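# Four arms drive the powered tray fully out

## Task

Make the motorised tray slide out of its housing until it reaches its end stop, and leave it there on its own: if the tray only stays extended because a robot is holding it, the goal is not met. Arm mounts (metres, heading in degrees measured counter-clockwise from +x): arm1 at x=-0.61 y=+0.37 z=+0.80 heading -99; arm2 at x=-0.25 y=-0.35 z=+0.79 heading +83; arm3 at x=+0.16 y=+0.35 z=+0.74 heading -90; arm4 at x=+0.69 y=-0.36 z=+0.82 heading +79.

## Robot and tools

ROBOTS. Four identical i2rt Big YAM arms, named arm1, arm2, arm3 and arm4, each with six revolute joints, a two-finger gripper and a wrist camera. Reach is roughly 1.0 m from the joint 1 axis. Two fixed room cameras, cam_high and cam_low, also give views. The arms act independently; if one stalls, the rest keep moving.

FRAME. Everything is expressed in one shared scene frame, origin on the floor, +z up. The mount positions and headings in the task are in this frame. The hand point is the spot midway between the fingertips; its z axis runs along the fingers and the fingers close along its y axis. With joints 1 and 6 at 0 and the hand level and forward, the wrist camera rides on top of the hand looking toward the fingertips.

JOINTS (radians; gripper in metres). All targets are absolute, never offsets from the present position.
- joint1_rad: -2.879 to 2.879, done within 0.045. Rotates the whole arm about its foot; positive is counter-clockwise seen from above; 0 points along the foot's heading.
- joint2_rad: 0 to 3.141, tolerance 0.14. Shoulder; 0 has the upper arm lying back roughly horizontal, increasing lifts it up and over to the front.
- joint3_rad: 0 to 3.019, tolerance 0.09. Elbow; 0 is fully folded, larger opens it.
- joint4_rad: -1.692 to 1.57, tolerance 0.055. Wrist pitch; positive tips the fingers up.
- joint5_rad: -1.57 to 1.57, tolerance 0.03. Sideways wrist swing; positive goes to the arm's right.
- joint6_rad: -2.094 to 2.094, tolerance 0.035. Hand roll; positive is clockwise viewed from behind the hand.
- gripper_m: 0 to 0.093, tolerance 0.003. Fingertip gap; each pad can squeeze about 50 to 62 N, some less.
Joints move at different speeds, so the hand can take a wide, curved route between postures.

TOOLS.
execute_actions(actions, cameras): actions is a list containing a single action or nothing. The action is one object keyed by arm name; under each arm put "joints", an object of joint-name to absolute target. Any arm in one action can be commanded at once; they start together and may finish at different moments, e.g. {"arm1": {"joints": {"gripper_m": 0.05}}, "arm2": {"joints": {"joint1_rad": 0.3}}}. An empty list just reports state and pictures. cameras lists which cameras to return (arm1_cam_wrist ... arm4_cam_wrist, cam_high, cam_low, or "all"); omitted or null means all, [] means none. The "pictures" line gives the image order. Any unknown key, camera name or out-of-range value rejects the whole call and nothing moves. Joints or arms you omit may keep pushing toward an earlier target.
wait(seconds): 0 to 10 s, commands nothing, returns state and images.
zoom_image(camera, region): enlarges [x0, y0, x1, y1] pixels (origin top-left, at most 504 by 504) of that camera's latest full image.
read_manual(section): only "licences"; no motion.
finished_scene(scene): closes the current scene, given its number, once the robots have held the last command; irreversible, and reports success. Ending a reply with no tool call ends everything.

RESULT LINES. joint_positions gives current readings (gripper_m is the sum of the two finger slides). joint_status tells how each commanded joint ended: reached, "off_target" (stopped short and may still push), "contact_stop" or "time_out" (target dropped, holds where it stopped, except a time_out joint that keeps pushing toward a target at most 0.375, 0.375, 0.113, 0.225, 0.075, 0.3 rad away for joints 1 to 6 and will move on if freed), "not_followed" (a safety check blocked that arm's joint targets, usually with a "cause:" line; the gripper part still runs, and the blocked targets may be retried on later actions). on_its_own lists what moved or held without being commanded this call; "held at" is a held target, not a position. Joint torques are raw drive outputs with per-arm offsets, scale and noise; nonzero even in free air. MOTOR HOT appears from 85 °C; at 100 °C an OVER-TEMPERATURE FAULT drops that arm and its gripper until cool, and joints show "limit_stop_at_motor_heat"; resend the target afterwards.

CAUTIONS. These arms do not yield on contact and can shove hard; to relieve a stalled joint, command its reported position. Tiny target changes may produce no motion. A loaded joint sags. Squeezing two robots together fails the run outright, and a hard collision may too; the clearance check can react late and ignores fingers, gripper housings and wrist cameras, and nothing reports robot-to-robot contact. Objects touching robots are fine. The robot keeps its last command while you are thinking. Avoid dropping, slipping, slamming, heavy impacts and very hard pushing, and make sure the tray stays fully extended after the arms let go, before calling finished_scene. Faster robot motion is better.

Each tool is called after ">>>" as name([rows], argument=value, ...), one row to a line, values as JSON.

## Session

>>> execute_actions(actions=[])

Scene clock: 0.00 s.
Joint torques (N m, as the arm reports them, + toward a larger angle): no reading
Motor temperatures (°C, as the motors report them): arm1=[29 31 32 29 28 28] | arm2=[29 30 32 29 29 26] | arm3=[27 31 34 26 30 30] | arm4=[27 30 32 27 27 27]
arm1.joint_positions: joint1_rad=+0.247 joint2_rad=+0.353 joint3_rad=+1.671 joint4_rad=-1.347 joint5_rad=-0.173 joint6_rad=-0.307 gripper_m=+0.094
arm1.joint_status: not commanded
arm1.hand: x=-0.5729 y=+0.3356 z=+1.4828 quat_wxyz=(-0.481, -0.346, -0.633, +0.498) (m; scene frame)
arm2.joint_positions: joint1_rad=-0.138 joint2_rad=+0.394 joint3_rad=+1.447 joint4_rad=-1.354 joint5_rad=-0.045 joint6_rad=-0.597 gripper_m=+0.095
arm2.joint_status: not commanded
arm2.hand: x=-0.2223 y=-0.2323 z=+1.3910 quat_wxyz=(-0.551, +0.660, -0.458, -0.228) (m; scene frame)
arm3.joint_positions: joint1_rad=+0.271 joint2_rad=+0.610 joint3_rad=+1.349 joint4_rad=-1.397 joint5_rad=+0.056 joint6_rad=+0.569 gripper_m=+0.094
arm3.joint_status: not commanded
arm3.hand: x=+0.2094 y=+0.1307 z=+1.2445 quat_wxyz=(-0.401, -0.731, -0.522, +0.181) (m; scene frame)
arm4.joint_positions: joint1_rad=-0.750 joint2_rad=+0.287 joint3_rad=+1.712 joint4_rad=-1.163 joint5_rad=-0.111 joint6_rad=-0.268 gripper_m=+0.094
arm4.joint_status: not commanded
arm4.hand: x=+0.6592 y=-0.3656 z=+1.5605 quat_wxyz=(-0.773, +0.299, -0.531, -0.175) (m; scene frame)
pictures: arm1_cam_wrist, arm2_cam_wrist, arm3_cam_wrist, arm4_cam_wrist, cam_high, cam_low
Images, in order (width x height): arm1_cam_wrist 504x504, arm2_cam_wrist 504x504, arm3_cam_wrist 504x504, arm4_cam_wrist 504x504, cam_high 504x504, cam_low 504x504.

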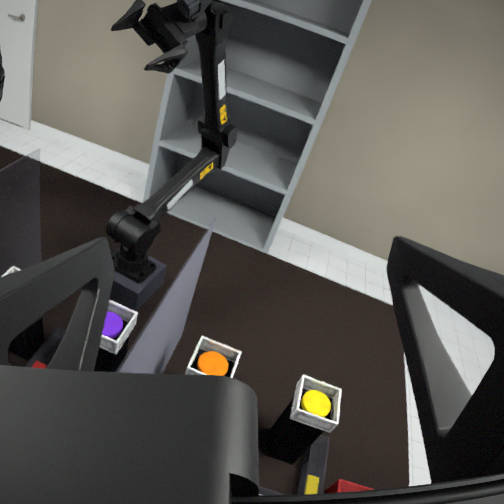

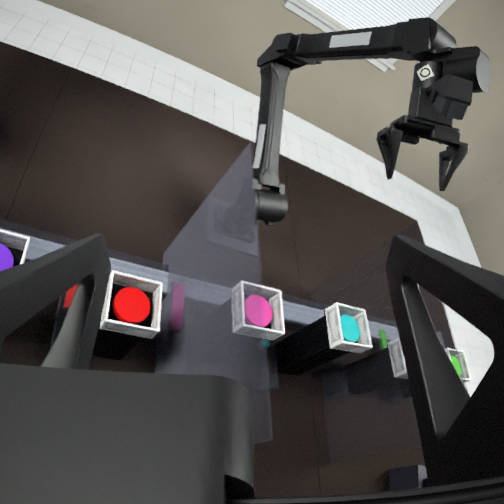

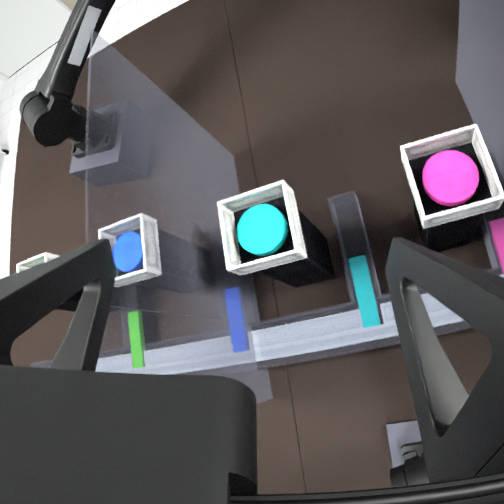

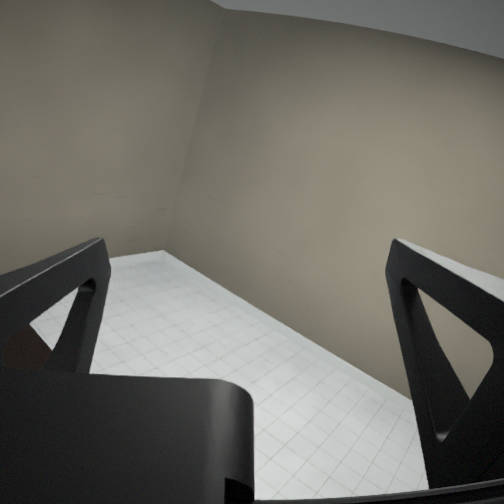

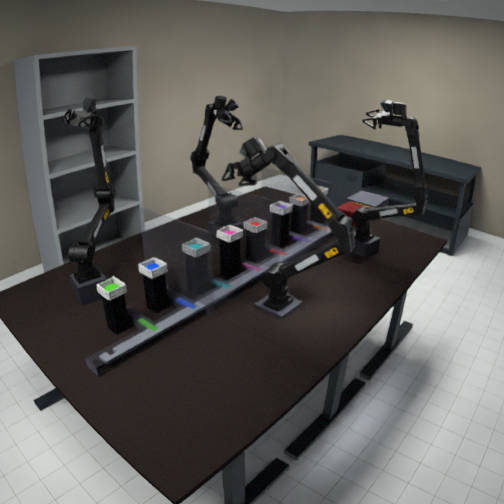

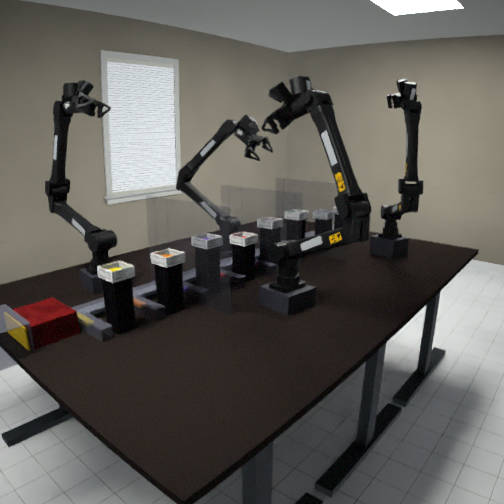

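Same survey pose as before for comparison.

>>> execute_actions([
  {"arm1":{"joints":{"joint1_rad":0,"joint2_rad":1.21,"joint3_rad":1.45,"joint4_rad":-1.6,"joint5_rad":0,"joint6_rad":0,"gripper_m":0}},"arm2":{"joints":{"joint1_rad":0,"joint2_rad":1.21,"joint3_rad":1.45,"joint4_rad":-1.6,"joint5_rad":0,"joint6_rad":0,"gripper_m":0}},"arm3":{"joints":{"joint1_rad":0.15,"joint2_rad":1.21,"joint3_rad":1.45,"joint4_rad":-1.6,"joint5_rad":0,"joint6_rad":0,"gripper_m":0}},"arm4":{"joints":{"joint1_rad":0.2,"joint2_rad":1.21,"joint3_rad":1.45,"joint4_rad":-1.6,"joint5_rad":0,"joint6_rad":0,"gripper_m":0}}},
], cameras=["arm1_cam_wrist","arm2_cam_wrist","arm3_cam_wrist","arm4_cam_wrist"])

Scene clock: 8.93 s.
Joint torques (N m, as the arm reports them, + toward a larger angle): arm1=[ 1.13 -9.86  9.96  0.4   0.09  0.24] | arm2=[-1.12 -8.09  8.49  0.63  0.14  0.37] | arm3=[-0.08 -9.88  9.44  0.33 -0.09 -0.33] | arm4=[ 1.47 -8.95  9.03  0.57 -0.12  0.17]
Motor temperatures (°C, as the motors report them): arm1=[29 31 33 29 28 28] | arm2=[29 31 33 29 29 26] | arm3=[27 31 37 27 30 30] | arm4=[27 31 33 27 27 27]
arm1.joint_positions: joint1_rad=+0.008 joint2_rad=+1.221 joint3_rad=+1.440 joint4_rad=-1.588 joint5_rad=-0.002 joint6_rad=-0.015 gripper_m=+0.000
arm1.joint_status: all done
arm1.hand: x=-0.6602 y=-0.0086 z=+1.1429 quat_wxyz=(-0.061, -0.748, -0.657, +0.073) (m; scene frame)
arm2.joint_positions: joint1_rad=-0.003 joint2_rad=+1.219 joint3_rad=+1.447 joint4_rad=-1.592 joint5_rad=-0.004 joint6_rad=-0.016 gripper_m=+0.001
arm2.joint_status: all done
arm2.hand: x=-0.2009 y=+0.0245 z=+1.1509 quat_wxyz=(-0.077, +0.662, -0.742, -0.075) (m; scene frame)
arm3.joint_positions: joint1_rad=+0.154 joint2_rad=+1.204 joint3_rad=+1.438 joint4_rad=-1.584 joint5_rad=+0.005 joint6_rad=+0.013 gripper_m=+0.000
arm3.joint_status: all done
arm3.hand: x=+0.2142 y=-0.0178 z=+1.0910 quat_wxyz=(-0.082, -0.653, -0.749, +0.072) (m; scene frame)
arm4.joint_positions: joint1_rad=+0.196 joint2_rad=+1.209 joint3_rad=+1.443 joint4_rad=-1.588 joint5_rad=+0.002 joint6_rad=-0.014 gripper_m=+0.001
arm4.joint_status: all done
arm4.hand: x=+0.6945 y=+0.0143 z=+1.1753 quat_wxyz=(-0.078, +0.706, -0.699, -0.079) (m; scene frame)
pictures: arm1_cam_wrist, arm2_cam_wrist, arm3_cam_wrist, arm4_cam_wrist
Images, in order (width x height): arm1_cam_wrist 504x504, arm2_cam_wrist 504x504, arm3_cam_wrist 504x504, arm4_cam_wrist 504x504.

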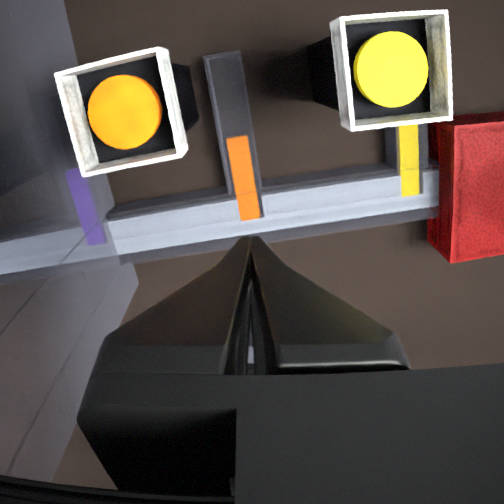

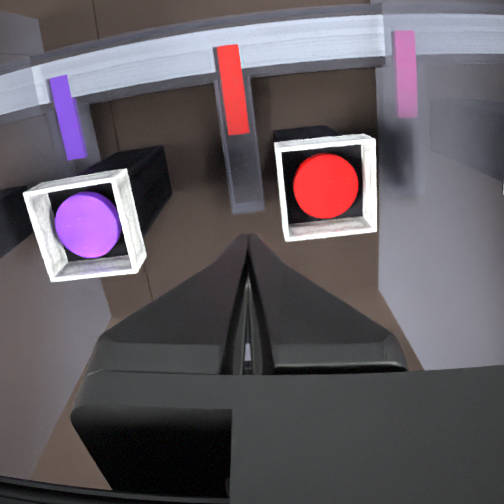

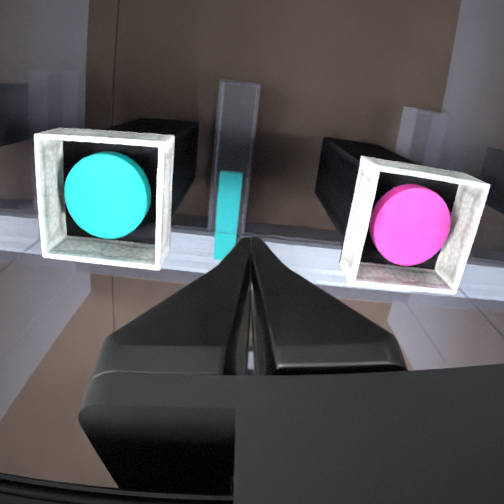

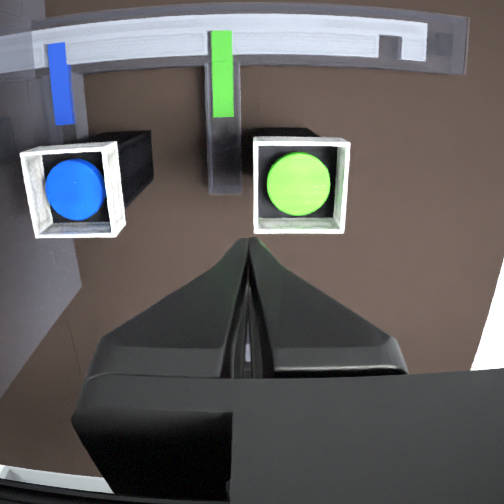

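>>> execute_actions([
  {"arm1":{"joints":{"joint1_rad":-0.242,"joint2_rad":1.51,"joint3_rad":1.33,"joint4_rad":-1.315}},"arm2":{"joints":{"joint1_rad":0.433,"joint2_rad":1.225,"joint3_rad":1.073,"joint4_rad":-1.41,"joint6_rad":0.25}},"arm3":{"joints":{"joint1_rad":-0.2,"joint2_rad":1.2,"joint3_rad":1.21,"joint4_rad":-1.58,"joint6_rad":-0.15}},"arm4":{"joints":{"joint1_rad":0.673,"joint2_rad":1.28,"joint3_rad":0.99,"joint4_rad":-1.145,"joint6_rad":0.4}}},
], cameras=["arm1_cam_wrist","arm2_cam_wrist","arm3_cam_wrist","arm4_cam_wrist"])

Scene clock: 28.83 s.
Joint torques (N m, as the arm reports them, + toward a larger angle): arm1=[  2.62 -15.6    9.87   0.99   0.02   0.2 ] | arm2=[-1.67 -7.48  8.    0.97  0.07  0.32] | arm3=[ 0.65 -9.58  8.65  0.58 -0.06 -0.32] | arm4=[  1.44 -10.71   7.86   1.52  -0.03   0.16]
Motor temperatures (°C, as the motors report them): arm1=[29 32 37 29 28 28] | arm2=[29 32 36 29 29 26] | arm3=[27 32 42 26 30 30] | arm4=[27 31 39 27 27 27]
arm1.joint_positions: joint1_rad=-0.250 joint2_rad=+1.517 joint3_rad=+1.318 joint4_rad=-1.327 joint5_rad=+0.000 joint6_rad=-0.014 gripper_m=+0.000
arm1.joint_status: all done
arm1.hand: x=-0.7846 y=-0.0510 z=+0.9824 quat_wxyz=(-0.007, -0.830, -0.557, +0.017) (m; scene frame)
arm2.joint_positions: joint1_rad=+0.436 joint2_rad=+1.225 joint3_rad=+1.078 joint4_rad=-1.419 joint5_rad=-0.001 joint6_rad=+0.234 gripper_m=+0.001
arm2.joint_status: all done
arm2.hand: x=-0.3528 y=-0.0281 z=+1.0045 quat_wxyz=(-0.001, +0.733, -0.680, -0.009) (m; scene frame)
arm3.joint_positions: joint1_rad=-0.204 joint2_rad=+1.200 joint3_rad=+1.207 joint4_rad=-1.584 joint5_rad=+0.002 joint6_rad=-0.138 gripper_m=+0.000
arm3.joint_status: all done
arm3.hand: x=+0.0908 y=+0.0321 z=+0.9990 quat_wxyz=(+0.004, -0.732, -0.682, -0.003) (m; scene frame)
arm4.joint_positions: joint1_rad=+0.669 joint2_rad=+1.287 joint3_rad=+0.996 joint4_rad=-1.158 joint5_rad=+0.001 joint6_rad=+0.385 gripper_m=+0.001
arm4.joint_status: all done
arm4.hand: x=+0.5215 y=-0.0245 z=+0.9780 quat_wxyz=(-0.022, +0.735, -0.675, -0.060) (m; scene frame)
pictures: arm1_cam_wrist, arm2_cam_wrist, arm3_cam_wrist, arm4_cam_wrist
Images, in order (width x height): arm1_cam_wrist 504x504, arm2_cam_wrist 504x504, arm3_cam_wrist 504x504, arm4_cam_wrist 504x504.

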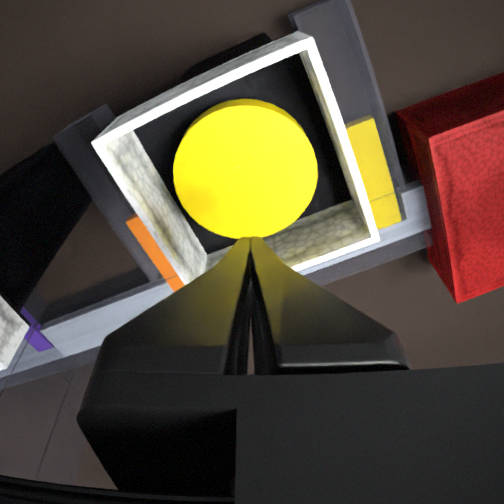

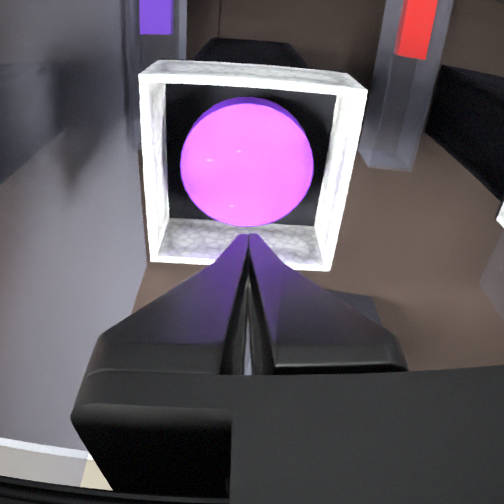

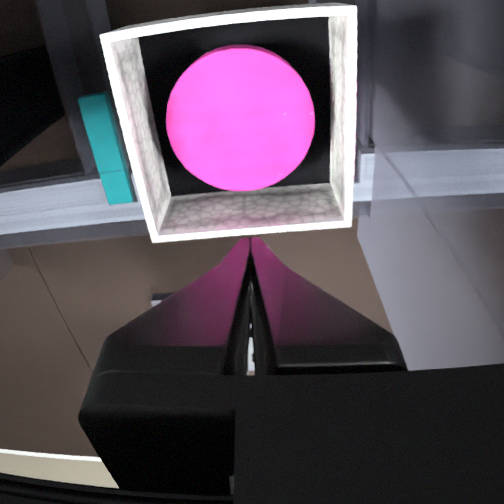

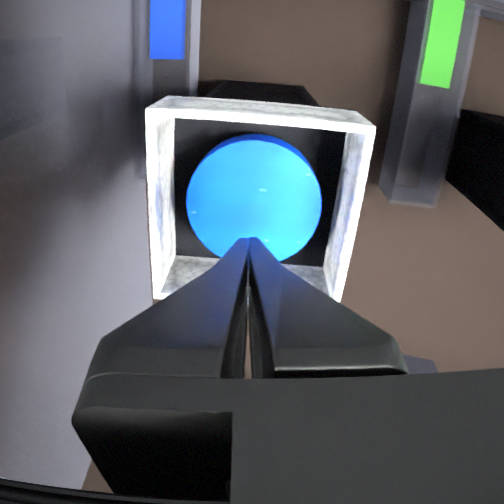

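>>> execute_actions([
  {"arm1":{"joints":{"joint2_rad":1.665}},"arm2":{"joints":{"joint2_rad":1.44,"joint4_rad":-1.46}},"arm3":{"joints":{"joint1_rad":-0.18,"joint2_rad":1.39,"joint4_rad":-1.52}},"arm4":{"joints":{"joint1_rad":0.68,"joint2_rad":1.47,"joint4_rad":-1.2}}},
], cameras=[])

>>> wait(seconds=10)

Scene clock: 36.40 s.
Joint torques (N m, as the arm reports them, + toward a larger angle): arm1=[  1.65 -12.94   8.29   0.6    0.03   0.23] | arm2=[-1.69 -7.85  7.03 -0.06  0.07  0.32] | arm3=[  1.39 -10.59   7.67   1.03  -0.03  -0.34] | arm4=[  2.17 -10.25   6.79   0.11  -0.03   0.18]
Motor temperatures (°C, as the motors report them): arm1=[29 33 38 29 28 28] | arm2=[29 32 37 29 29 26] | arm3=[27 32 42 26 30 30] | arm4=[27 31 39 27 27 27]
arm1.joint_positions: joint1_rad=-0.250 joint2_rad=+1.643 joint3_rad=+1.331 joint4_rad=-1.327 joint5_rad=+0.000 joint6_rad=-0.014 gripper_m=+0.000
arm1.joint_status: all done
arm1.hand: x=-0.7882 y=-0.0588 z=+0.9321 quat_wxyz=(+0.024, -0.830, -0.557, -0.030) (m; scene frame)
arm2.joint_positions: joint1_rad=+0.436 joint2_rad=+1.428 joint3_rad=+1.078 joint4_rad=-1.458 joint5_rad=-0.001 joint6_rad=+0.235 gripper_m=+0.001
arm2.joint_status: all done
arm2.hand: x=-0.3533 y=-0.0274 z=+0.9418 quat_wxyz=(+0.058, +0.729, -0.676, +0.096) (m; scene frame)
arm3.joint_positions: joint1_rad=-0.188 joint2_rad=+1.370 joint3_rad=+1.217 joint4_rad=-1.534 joint5_rad=+0.002 joint6_rad=-0.138 gripper_m=+0.000
arm3.joint_status: all done
arm3.hand: x=+0.0897 y=-0.0015 z=+0.9467 quat_wxyz=(+0.036, -0.725, -0.687, -0.048) (m; scene frame)
arm4.joint_positions: joint1_rad=+0.669 joint2_rad=+1.450 joint3_rad=+1.001 joint4_rad=-1.191 joint5_rad=+0.001 joint6_rad=+0.386 gripper_m=+0.001
arm4.joint_status: all done
arm4.hand: x=+0.5239 y=-0.0293 z=+0.9223 quat_wxyz=(+0.012, +0.736, -0.676, +0.029) (m; scene frame)
pictures: none
No camera images: the call's "cameras" was empty. Leave "cameras" out to get every camera's image.

Scene clock: 46.40 s.
Joint torques (N m, as the arm reports them, + toward a larger angle): arm1=[  1.29 -14.56   8.42   0.64   0.07   0.31] | arm2=[-1.7  -8.46  7.07 -0.06  0.07  0.32] | arm3=[  1.09 -10.82   7.6    0.92  -0.01  -0.35] | arm4=[  2.27 -10.24   6.77   0.12  -0.04   0.18]
Motor temperatures (°C, as the motors report them): arm1=[29 33 37 29 28 28] | arm2=[29 32 36 29 29 26] | arm3=[27 32 42 26 30 30] | arm4=[27 31 38 27 27 27]
arm1.joint_positions: joint1_rad=-0.250 joint2_rad=+1.643 joint3_rad=+1.331 joint4_rad=-1.327 joint5_rad=+0.000 joint6_rad=-0.014 gripper_m=+0.000
arm1.joint_status: all done
arm1.hand: x=-0.7882 y=-0.0588 z=+0.9321 quat_wxyz=(+0.024, -0.830, -0.557, -0.030) (m; scene frame)
arm2.joint_positions: joint1_rad=+0.436 joint2_rad=+1.428 joint3_rad=+1.078 joint4_rad=-1.458 joint5_rad=-0.001 joint6_rad=+0.235 gripper_m=+0.001
arm2.joint_status: all done
arm2.hand: x=-0.3533 y=-0.0274 z=+0.9418 quat_wxyz=(+0.058, +0.729, -0.676, +0.096) (m; scene frame)
arm3.joint_positions: joint1_rad=-0.188 joint2_rad=+1.370 joint3_rad=+1.217 joint4_rad=-1.534 joint5_rad=+0.002 joint6_rad=-0.138 gripper_m=+0.000
arm3.joint_status: all done
arm3.hand: x=+0.0897 y=-0.0015 z=+0.9467 quat_wxyz=(+0.036, -0.725, -0.687, -0.048) (m; scene frame)
arm4.joint_positions: joint1_rad=+0.669 joint2_rad=+1.450 joint3_rad=+1.001 joint4_rad=-1.191 joint5_rad=+0.001 joint6_rad=+0.386 gripper_m=+0.001
arm4.joint_status: all done
arm4.hand: x=+0.5239 y=-0.0293 z=+0.9223 quat_wxyz=(+0.012, +0.736, -0.676, +0.029) (m; scene frame)
wait: 10.00 s; at rest by 0.27 s
pictures: arm1_cam_wrist, arm2_cam_wrist, arm3_cam_wrist, arm4_cam_wrist, cam_high, cam_low
Images, in order (width x height): arm1_cam_wrist 504x504, arm2_cam_wrist 504x504, arm3_cam_wrist 504x504, arm4_cam_wrist 504x504, cam_high 504x504, cam_low 504x504.

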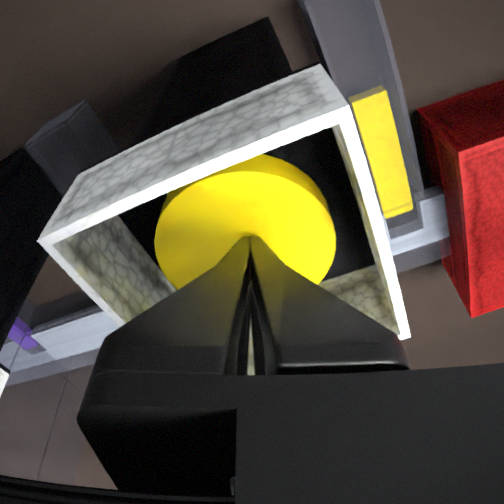

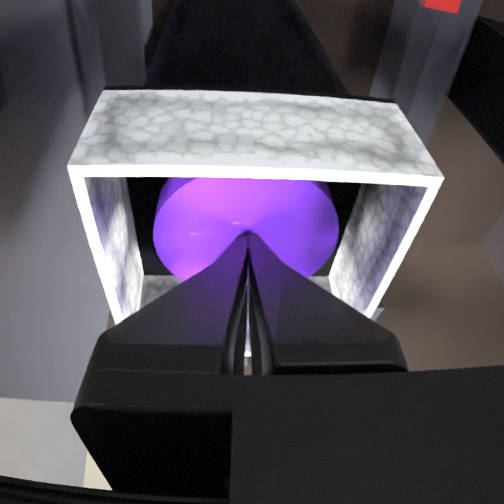

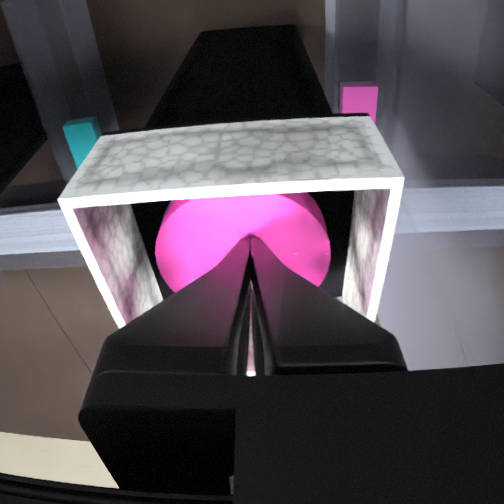

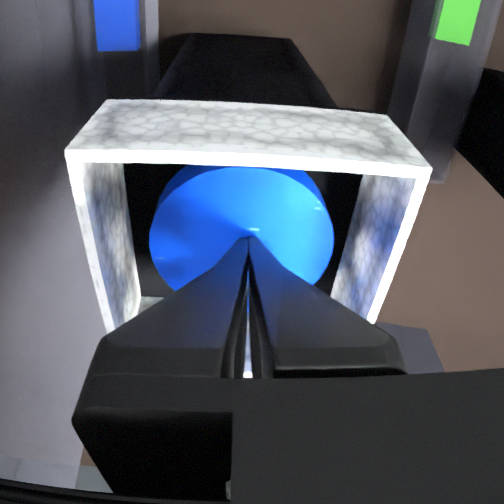

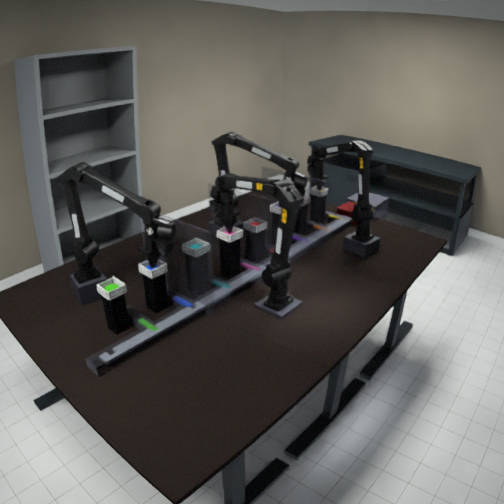

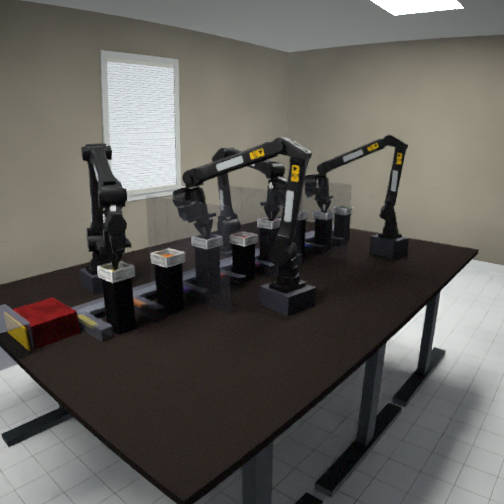

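Purple needs a bit more.

>>> execute_actions([
  {"arm2":{"joints":{"joint2_rad":1.49}}},
], cameras=[])

>>> wait(seconds=10)

>>> wait(seconds=10)

Scene clock: 49.87 s.
Joint torques (N m, as the arm reports them, + toward a larger angle): arm1=[  1.83 -13.85   8.22   0.99   0.08   0.26] | arm2=[-1.74 -5.85  7.05  0.1   0.06  0.32] | arm3=[  0.82 -10.47   7.73   1.05   0.01  -0.34] | arm4=[  2.37 -10.28   6.75   0.06  -0.03   0.18]
Motor temperatures (°C, as the motors report them): arm1=[29 33 37 29 28 28] | arm2=[29 32 36 29 29 26] | arm3=[27 33 42 26 30 30] | arm4=[27 31 38 27 27 27]
arm1.joint_positions: joint1_rad=-0.250 joint2_rad=+1.643 joint3_rad=+1.331 joint4_rad=-1.327 joint5_rad=+0.000 joint6_rad=-0.014 gripper_m=+0.000
arm1.joint_status: not commanded
arm1.hand: x=-0.7882 y=-0.0588 z=+0.9321 quat_wxyz=(+0.024, -0.830, -0.557, -0.030) (m; scene frame)
arm2.joint_positions: joint1_rad=+0.436 joint2_rad=+1.447 joint3_rad=+1.079 joint4_rad=-1.462 joint5_rad=-0.001 joint6_rad=+0.235 gripper_m=+0.001
arm2.joint_status: all done
arm2.hand: x=-0.3532 y=-0.0275 z=+0.9366 quat_wxyz=(+0.063, +0.728, -0.675, +0.105) (m; scene frame)
arm3.joint_positions: joint1_rad=-0.188 joint2_rad=+1.370 joint3_rad=+1.217 joint4_rad=-1.534 joint5_rad=+0.002 joint6_rad=-0.138 gripper_m=+0.000
arm3.joint_status: not commanded
arm3.hand: x=+0.0897 y=-0.0015 z=+0.9467 quat_wxyz=(+0.036, -0.725, -0.687, -0.048) (m; scene frame)
arm4.joint_positions: joint1_rad=+0.669 joint2_rad=+1.450 joint3_rad=+1.001 joint4_rad=-1.191 joint5_rad=+0.001 joint6_rad=+0.386 gripper_m=+0.001
arm4.joint_status: not commanded
arm4.hand: x=+0.5239 y=-0.0293 z=+0.9223 quat_wxyz=(+0.012, +0.736, -0.676, +0.029) (m; scene frame)
pictures: none
No camera images: the call's "cameras" was empty. Leave "cameras" out to get every camera's image.

Scene clock: 59.87 s.
Joint torques (N m, as the arm reports them, + toward a larger angle): arm1=[  2.   -14.24   8.31   0.71   0.03   0.26] | arm2=[-1.68 -6.04  6.91  0.07  0.06  0.32] | arm3=[  1.21 -10.29   7.68   0.93  -0.02  -0.31] | arm4=[  2.28 -10.14   6.73   0.09  -0.03   0.18]
Motor temperatures (°C, as the motors report them): arm1=[29 34 37 29 28 28] | arm2=[29 32 36 29 29 26] | arm3=[27 33 42 26 30 30] | arm4=[27 32 38 27 27 27]
arm1.joint_positions: joint1_rad=-0.250 joint2_rad=+1.643 joint3_rad=+1.331 joint4_rad=-1.327 joint5_rad=+0.000 joint6_rad=-0.014 gripper_m=+0.000
arm1.joint_status: not commanded
arm1.hand: x=-0.7882 y=-0.0588 z=+0.9321 quat_wxyz=(+0.024, -0.830, -0.557, -0.030) (m; scene frame)
arm2.joint_positions: joint1_rad=+0.436 joint2_rad=+1.447 joint3_rad=+1.079 joint4_rad=-1.462 joint5_rad=-0.001 joint6_rad=+0.235 gripper_m=+0.001
arm2.joint_status: all done
arm2.hand: x=-0.3532 y=-0.0275 z=+0.9366 quat_wxyz=(+0.063, +0.728, -0.675, +0.105) (m; scene frame)
arm3.joint_positions: joint1_rad=-0.188 joint2_rad=+1.370 joint3_rad=+1.217 joint4_rad=-1.534 joint5_rad=+0.002 joint6_rad=-0.138 gripper_m=+0.000
arm3.joint_status: not commanded
arm3.hand: x=+0.0897 y=-0.0015 z=+0.9467 quat_wxyz=(+0.036, -0.725, -0.687, -0.048) (m; scene frame)
arm4.joint_positions: joint1_rad=+0.669 joint2_rad=+1.450 joint3_rad=+1.001 joint4_rad=-1.191 joint5_rad=+0.001 joint6_rad=+0.386 gripper_m=+0.001
arm4.joint_status: not commanded
arm4.hand: x=+0.5239 y=-0.0293 z=+0.9223 quat_wxyz=(+0.012, +0.736, -0.676, +0.029) (m; scene frame)
wait: 10.00 s; at rest by 0.27 s
pictures: arm1_cam_wrist, arm2_cam_wrist, arm3_cam_wrist, arm4_cam_wrist, cam_high, cam_low
Images, in order (width x height): arm1_cam_wrist 504x504, arm2_cam_wrist 504x504, arm3_cam_wrist 504x504, arm4_cam_wrist 504x504, cam_high 504x504, cam_low 504x504.

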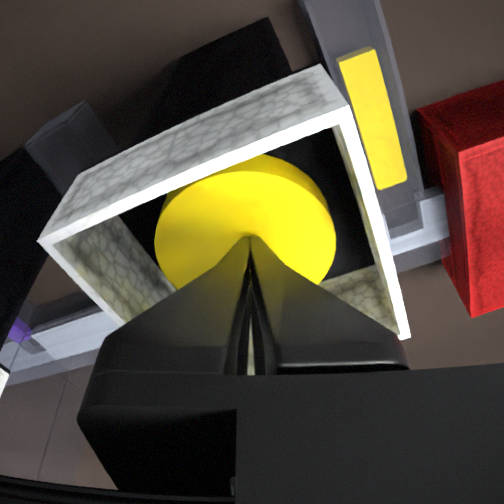

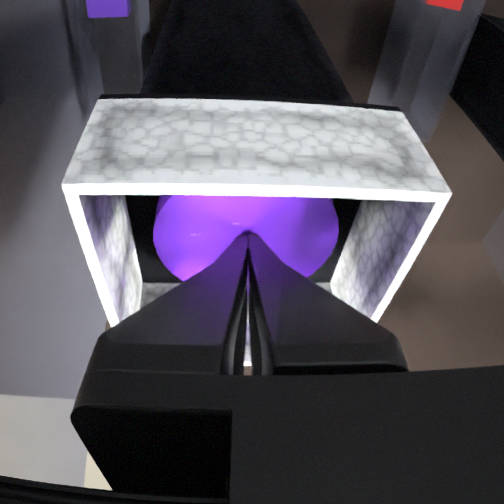

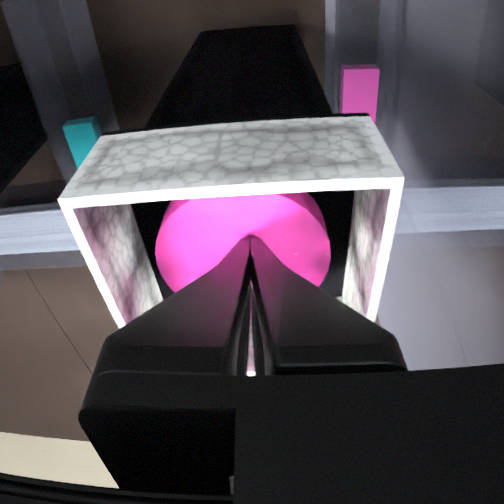

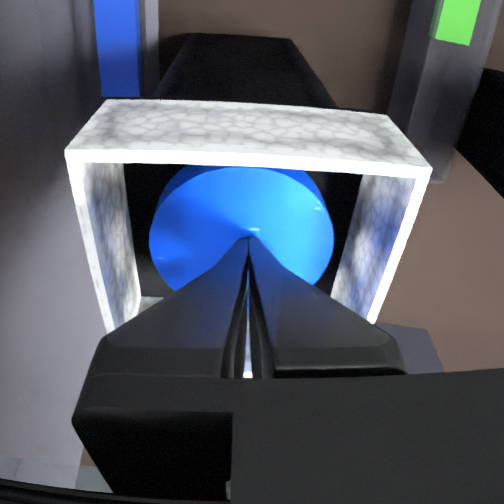

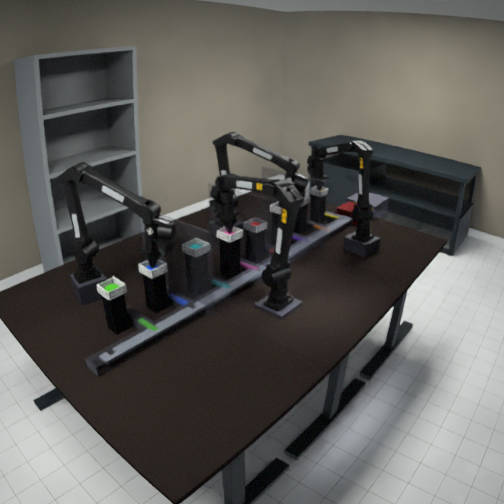

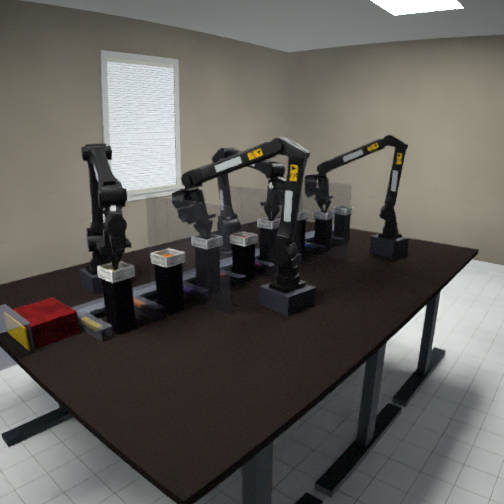

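Scene clock: 69.87 s.
Joint torques (N m, as the arm reports them, + toward a larger angle): arm1=[  2.19 -14.57   8.07   0.69   0.04   0.25] | arm2=[-1.66 -6.06  6.91  0.07  0.06  0.32] | arm3=[  1.05 -10.72   7.67   0.91  -0.02  -0.3 ] | arm4=[  2.18 -10.28   6.77   0.09  -0.04   0.18]
Motor temperatures (°C, as the motors report them): arm1=[29 34 37 29 28 28] | arm2=[29 32 36 29 29 26] | arm3=[27 33 42 26 30 30] | arm4=[27 32 38 27 27 27]
arm1.joint_positions: joint1_rad=-0.250 joint2_rad=+1.643 joint3_rad=+1.331 joint4_rad=-1.327 joint5_rad=+0.000 joint6_rad=-0.014 gripper_m=+0.000
arm1.joint_status: not commanded
arm1.hand: x=-0.7882 y=-0.0588 z=+0.9321 quat_wxyz=(+0.024, -0.830, -0.557, -0.030) (m; scene frame)
arm2.joint_positions: joint1_rad=+0.436 joint2_rad=+1.447 joint3_rad=+1.079 joint4_rad=-1.462 joint5_rad=-0.001 joint6_rad=+0.235 gripper_m=+0.001
arm2.joint_status: all done
arm2.hand: x=-0.3532 y=-0.0275 z=+0.9366 quat_wxyz=(+0.063, +0.728, -0.675, +0.105) (m; scene frame)
arm3.joint_positions: joint1_rad=-0.188 joint2_rad=+1.370 joint3_rad=+1.217 joint4_rad=-1.534 joint5_rad=+0.002 joint6_rad=-0.138 gripper_m=+0.000
arm3.joint_status: not commanded
arm3.hand: x=+0.0897 y=-0.0015 z=+0.9467 quat_wxyz=(+0.036, -0.725, -0.687, -0.048) (m; scene frame)
arm4.joint_positions: joint1_rad=+0.669 joint2_rad=+1.450 joint3_rad=+1.001 joint4_rad=-1.191 joint5_rad=+0.001 joint6_rad=+0.386 gripper_m=+0.001
arm4.joint_status: not commanded
arm4.hand: x=+0.5239 y=-0.0293 z=+0.9223 quat_wxyz=(+0.012, +0.736, -0.676, +0.029) (m; scene frame)
wait: 10.00 s; at rest by 0.27 s
pictures: arm1_cam_wrist, arm2_cam_wrist, arm3_cam_wrist, arm4_cam_wrist, cam_high, cam_low
Images, in order (width x height): arm1_cam_wrist 504x504, arm2_cam_wrist 504x504, arm3_cam_wrist 504x504, arm4_cam_wrist 504x504, cam_high 504x504, cam_low 504x504.

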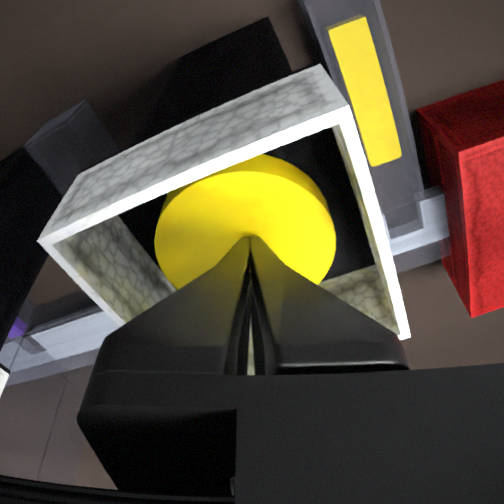

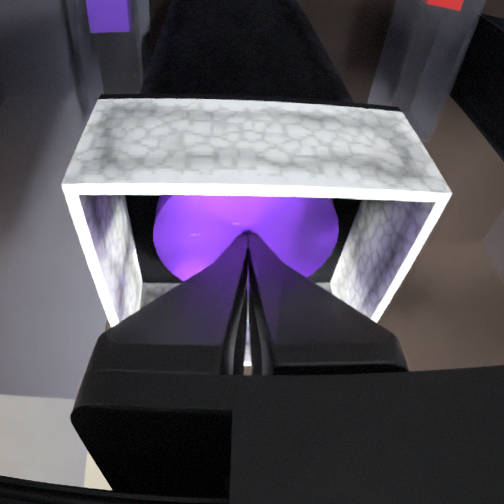

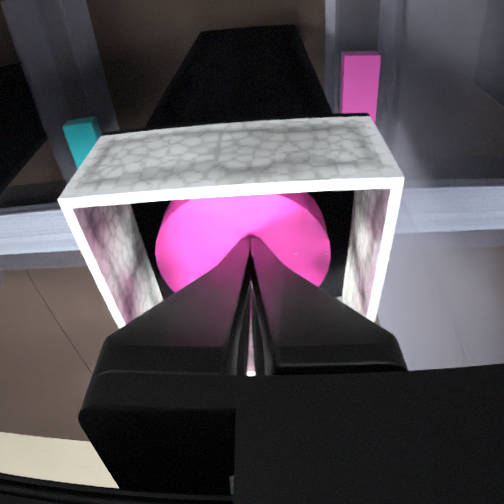

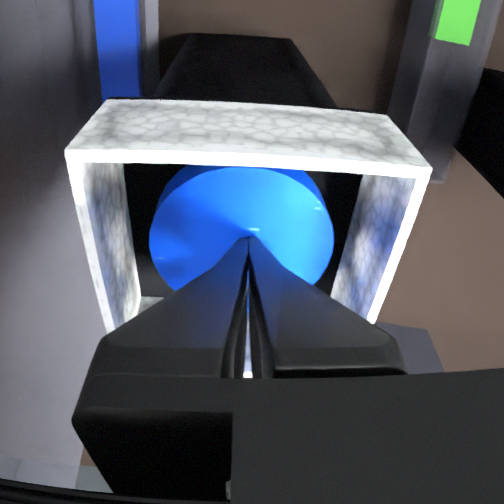

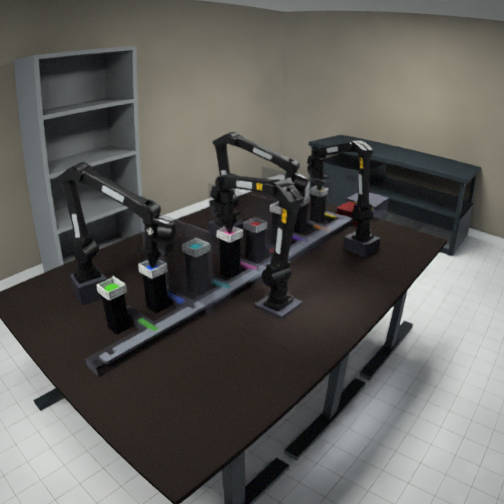

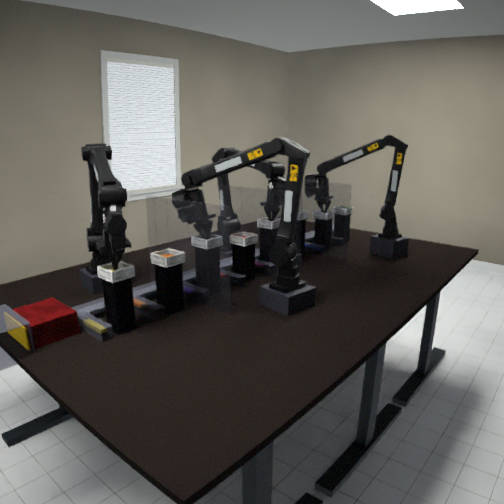

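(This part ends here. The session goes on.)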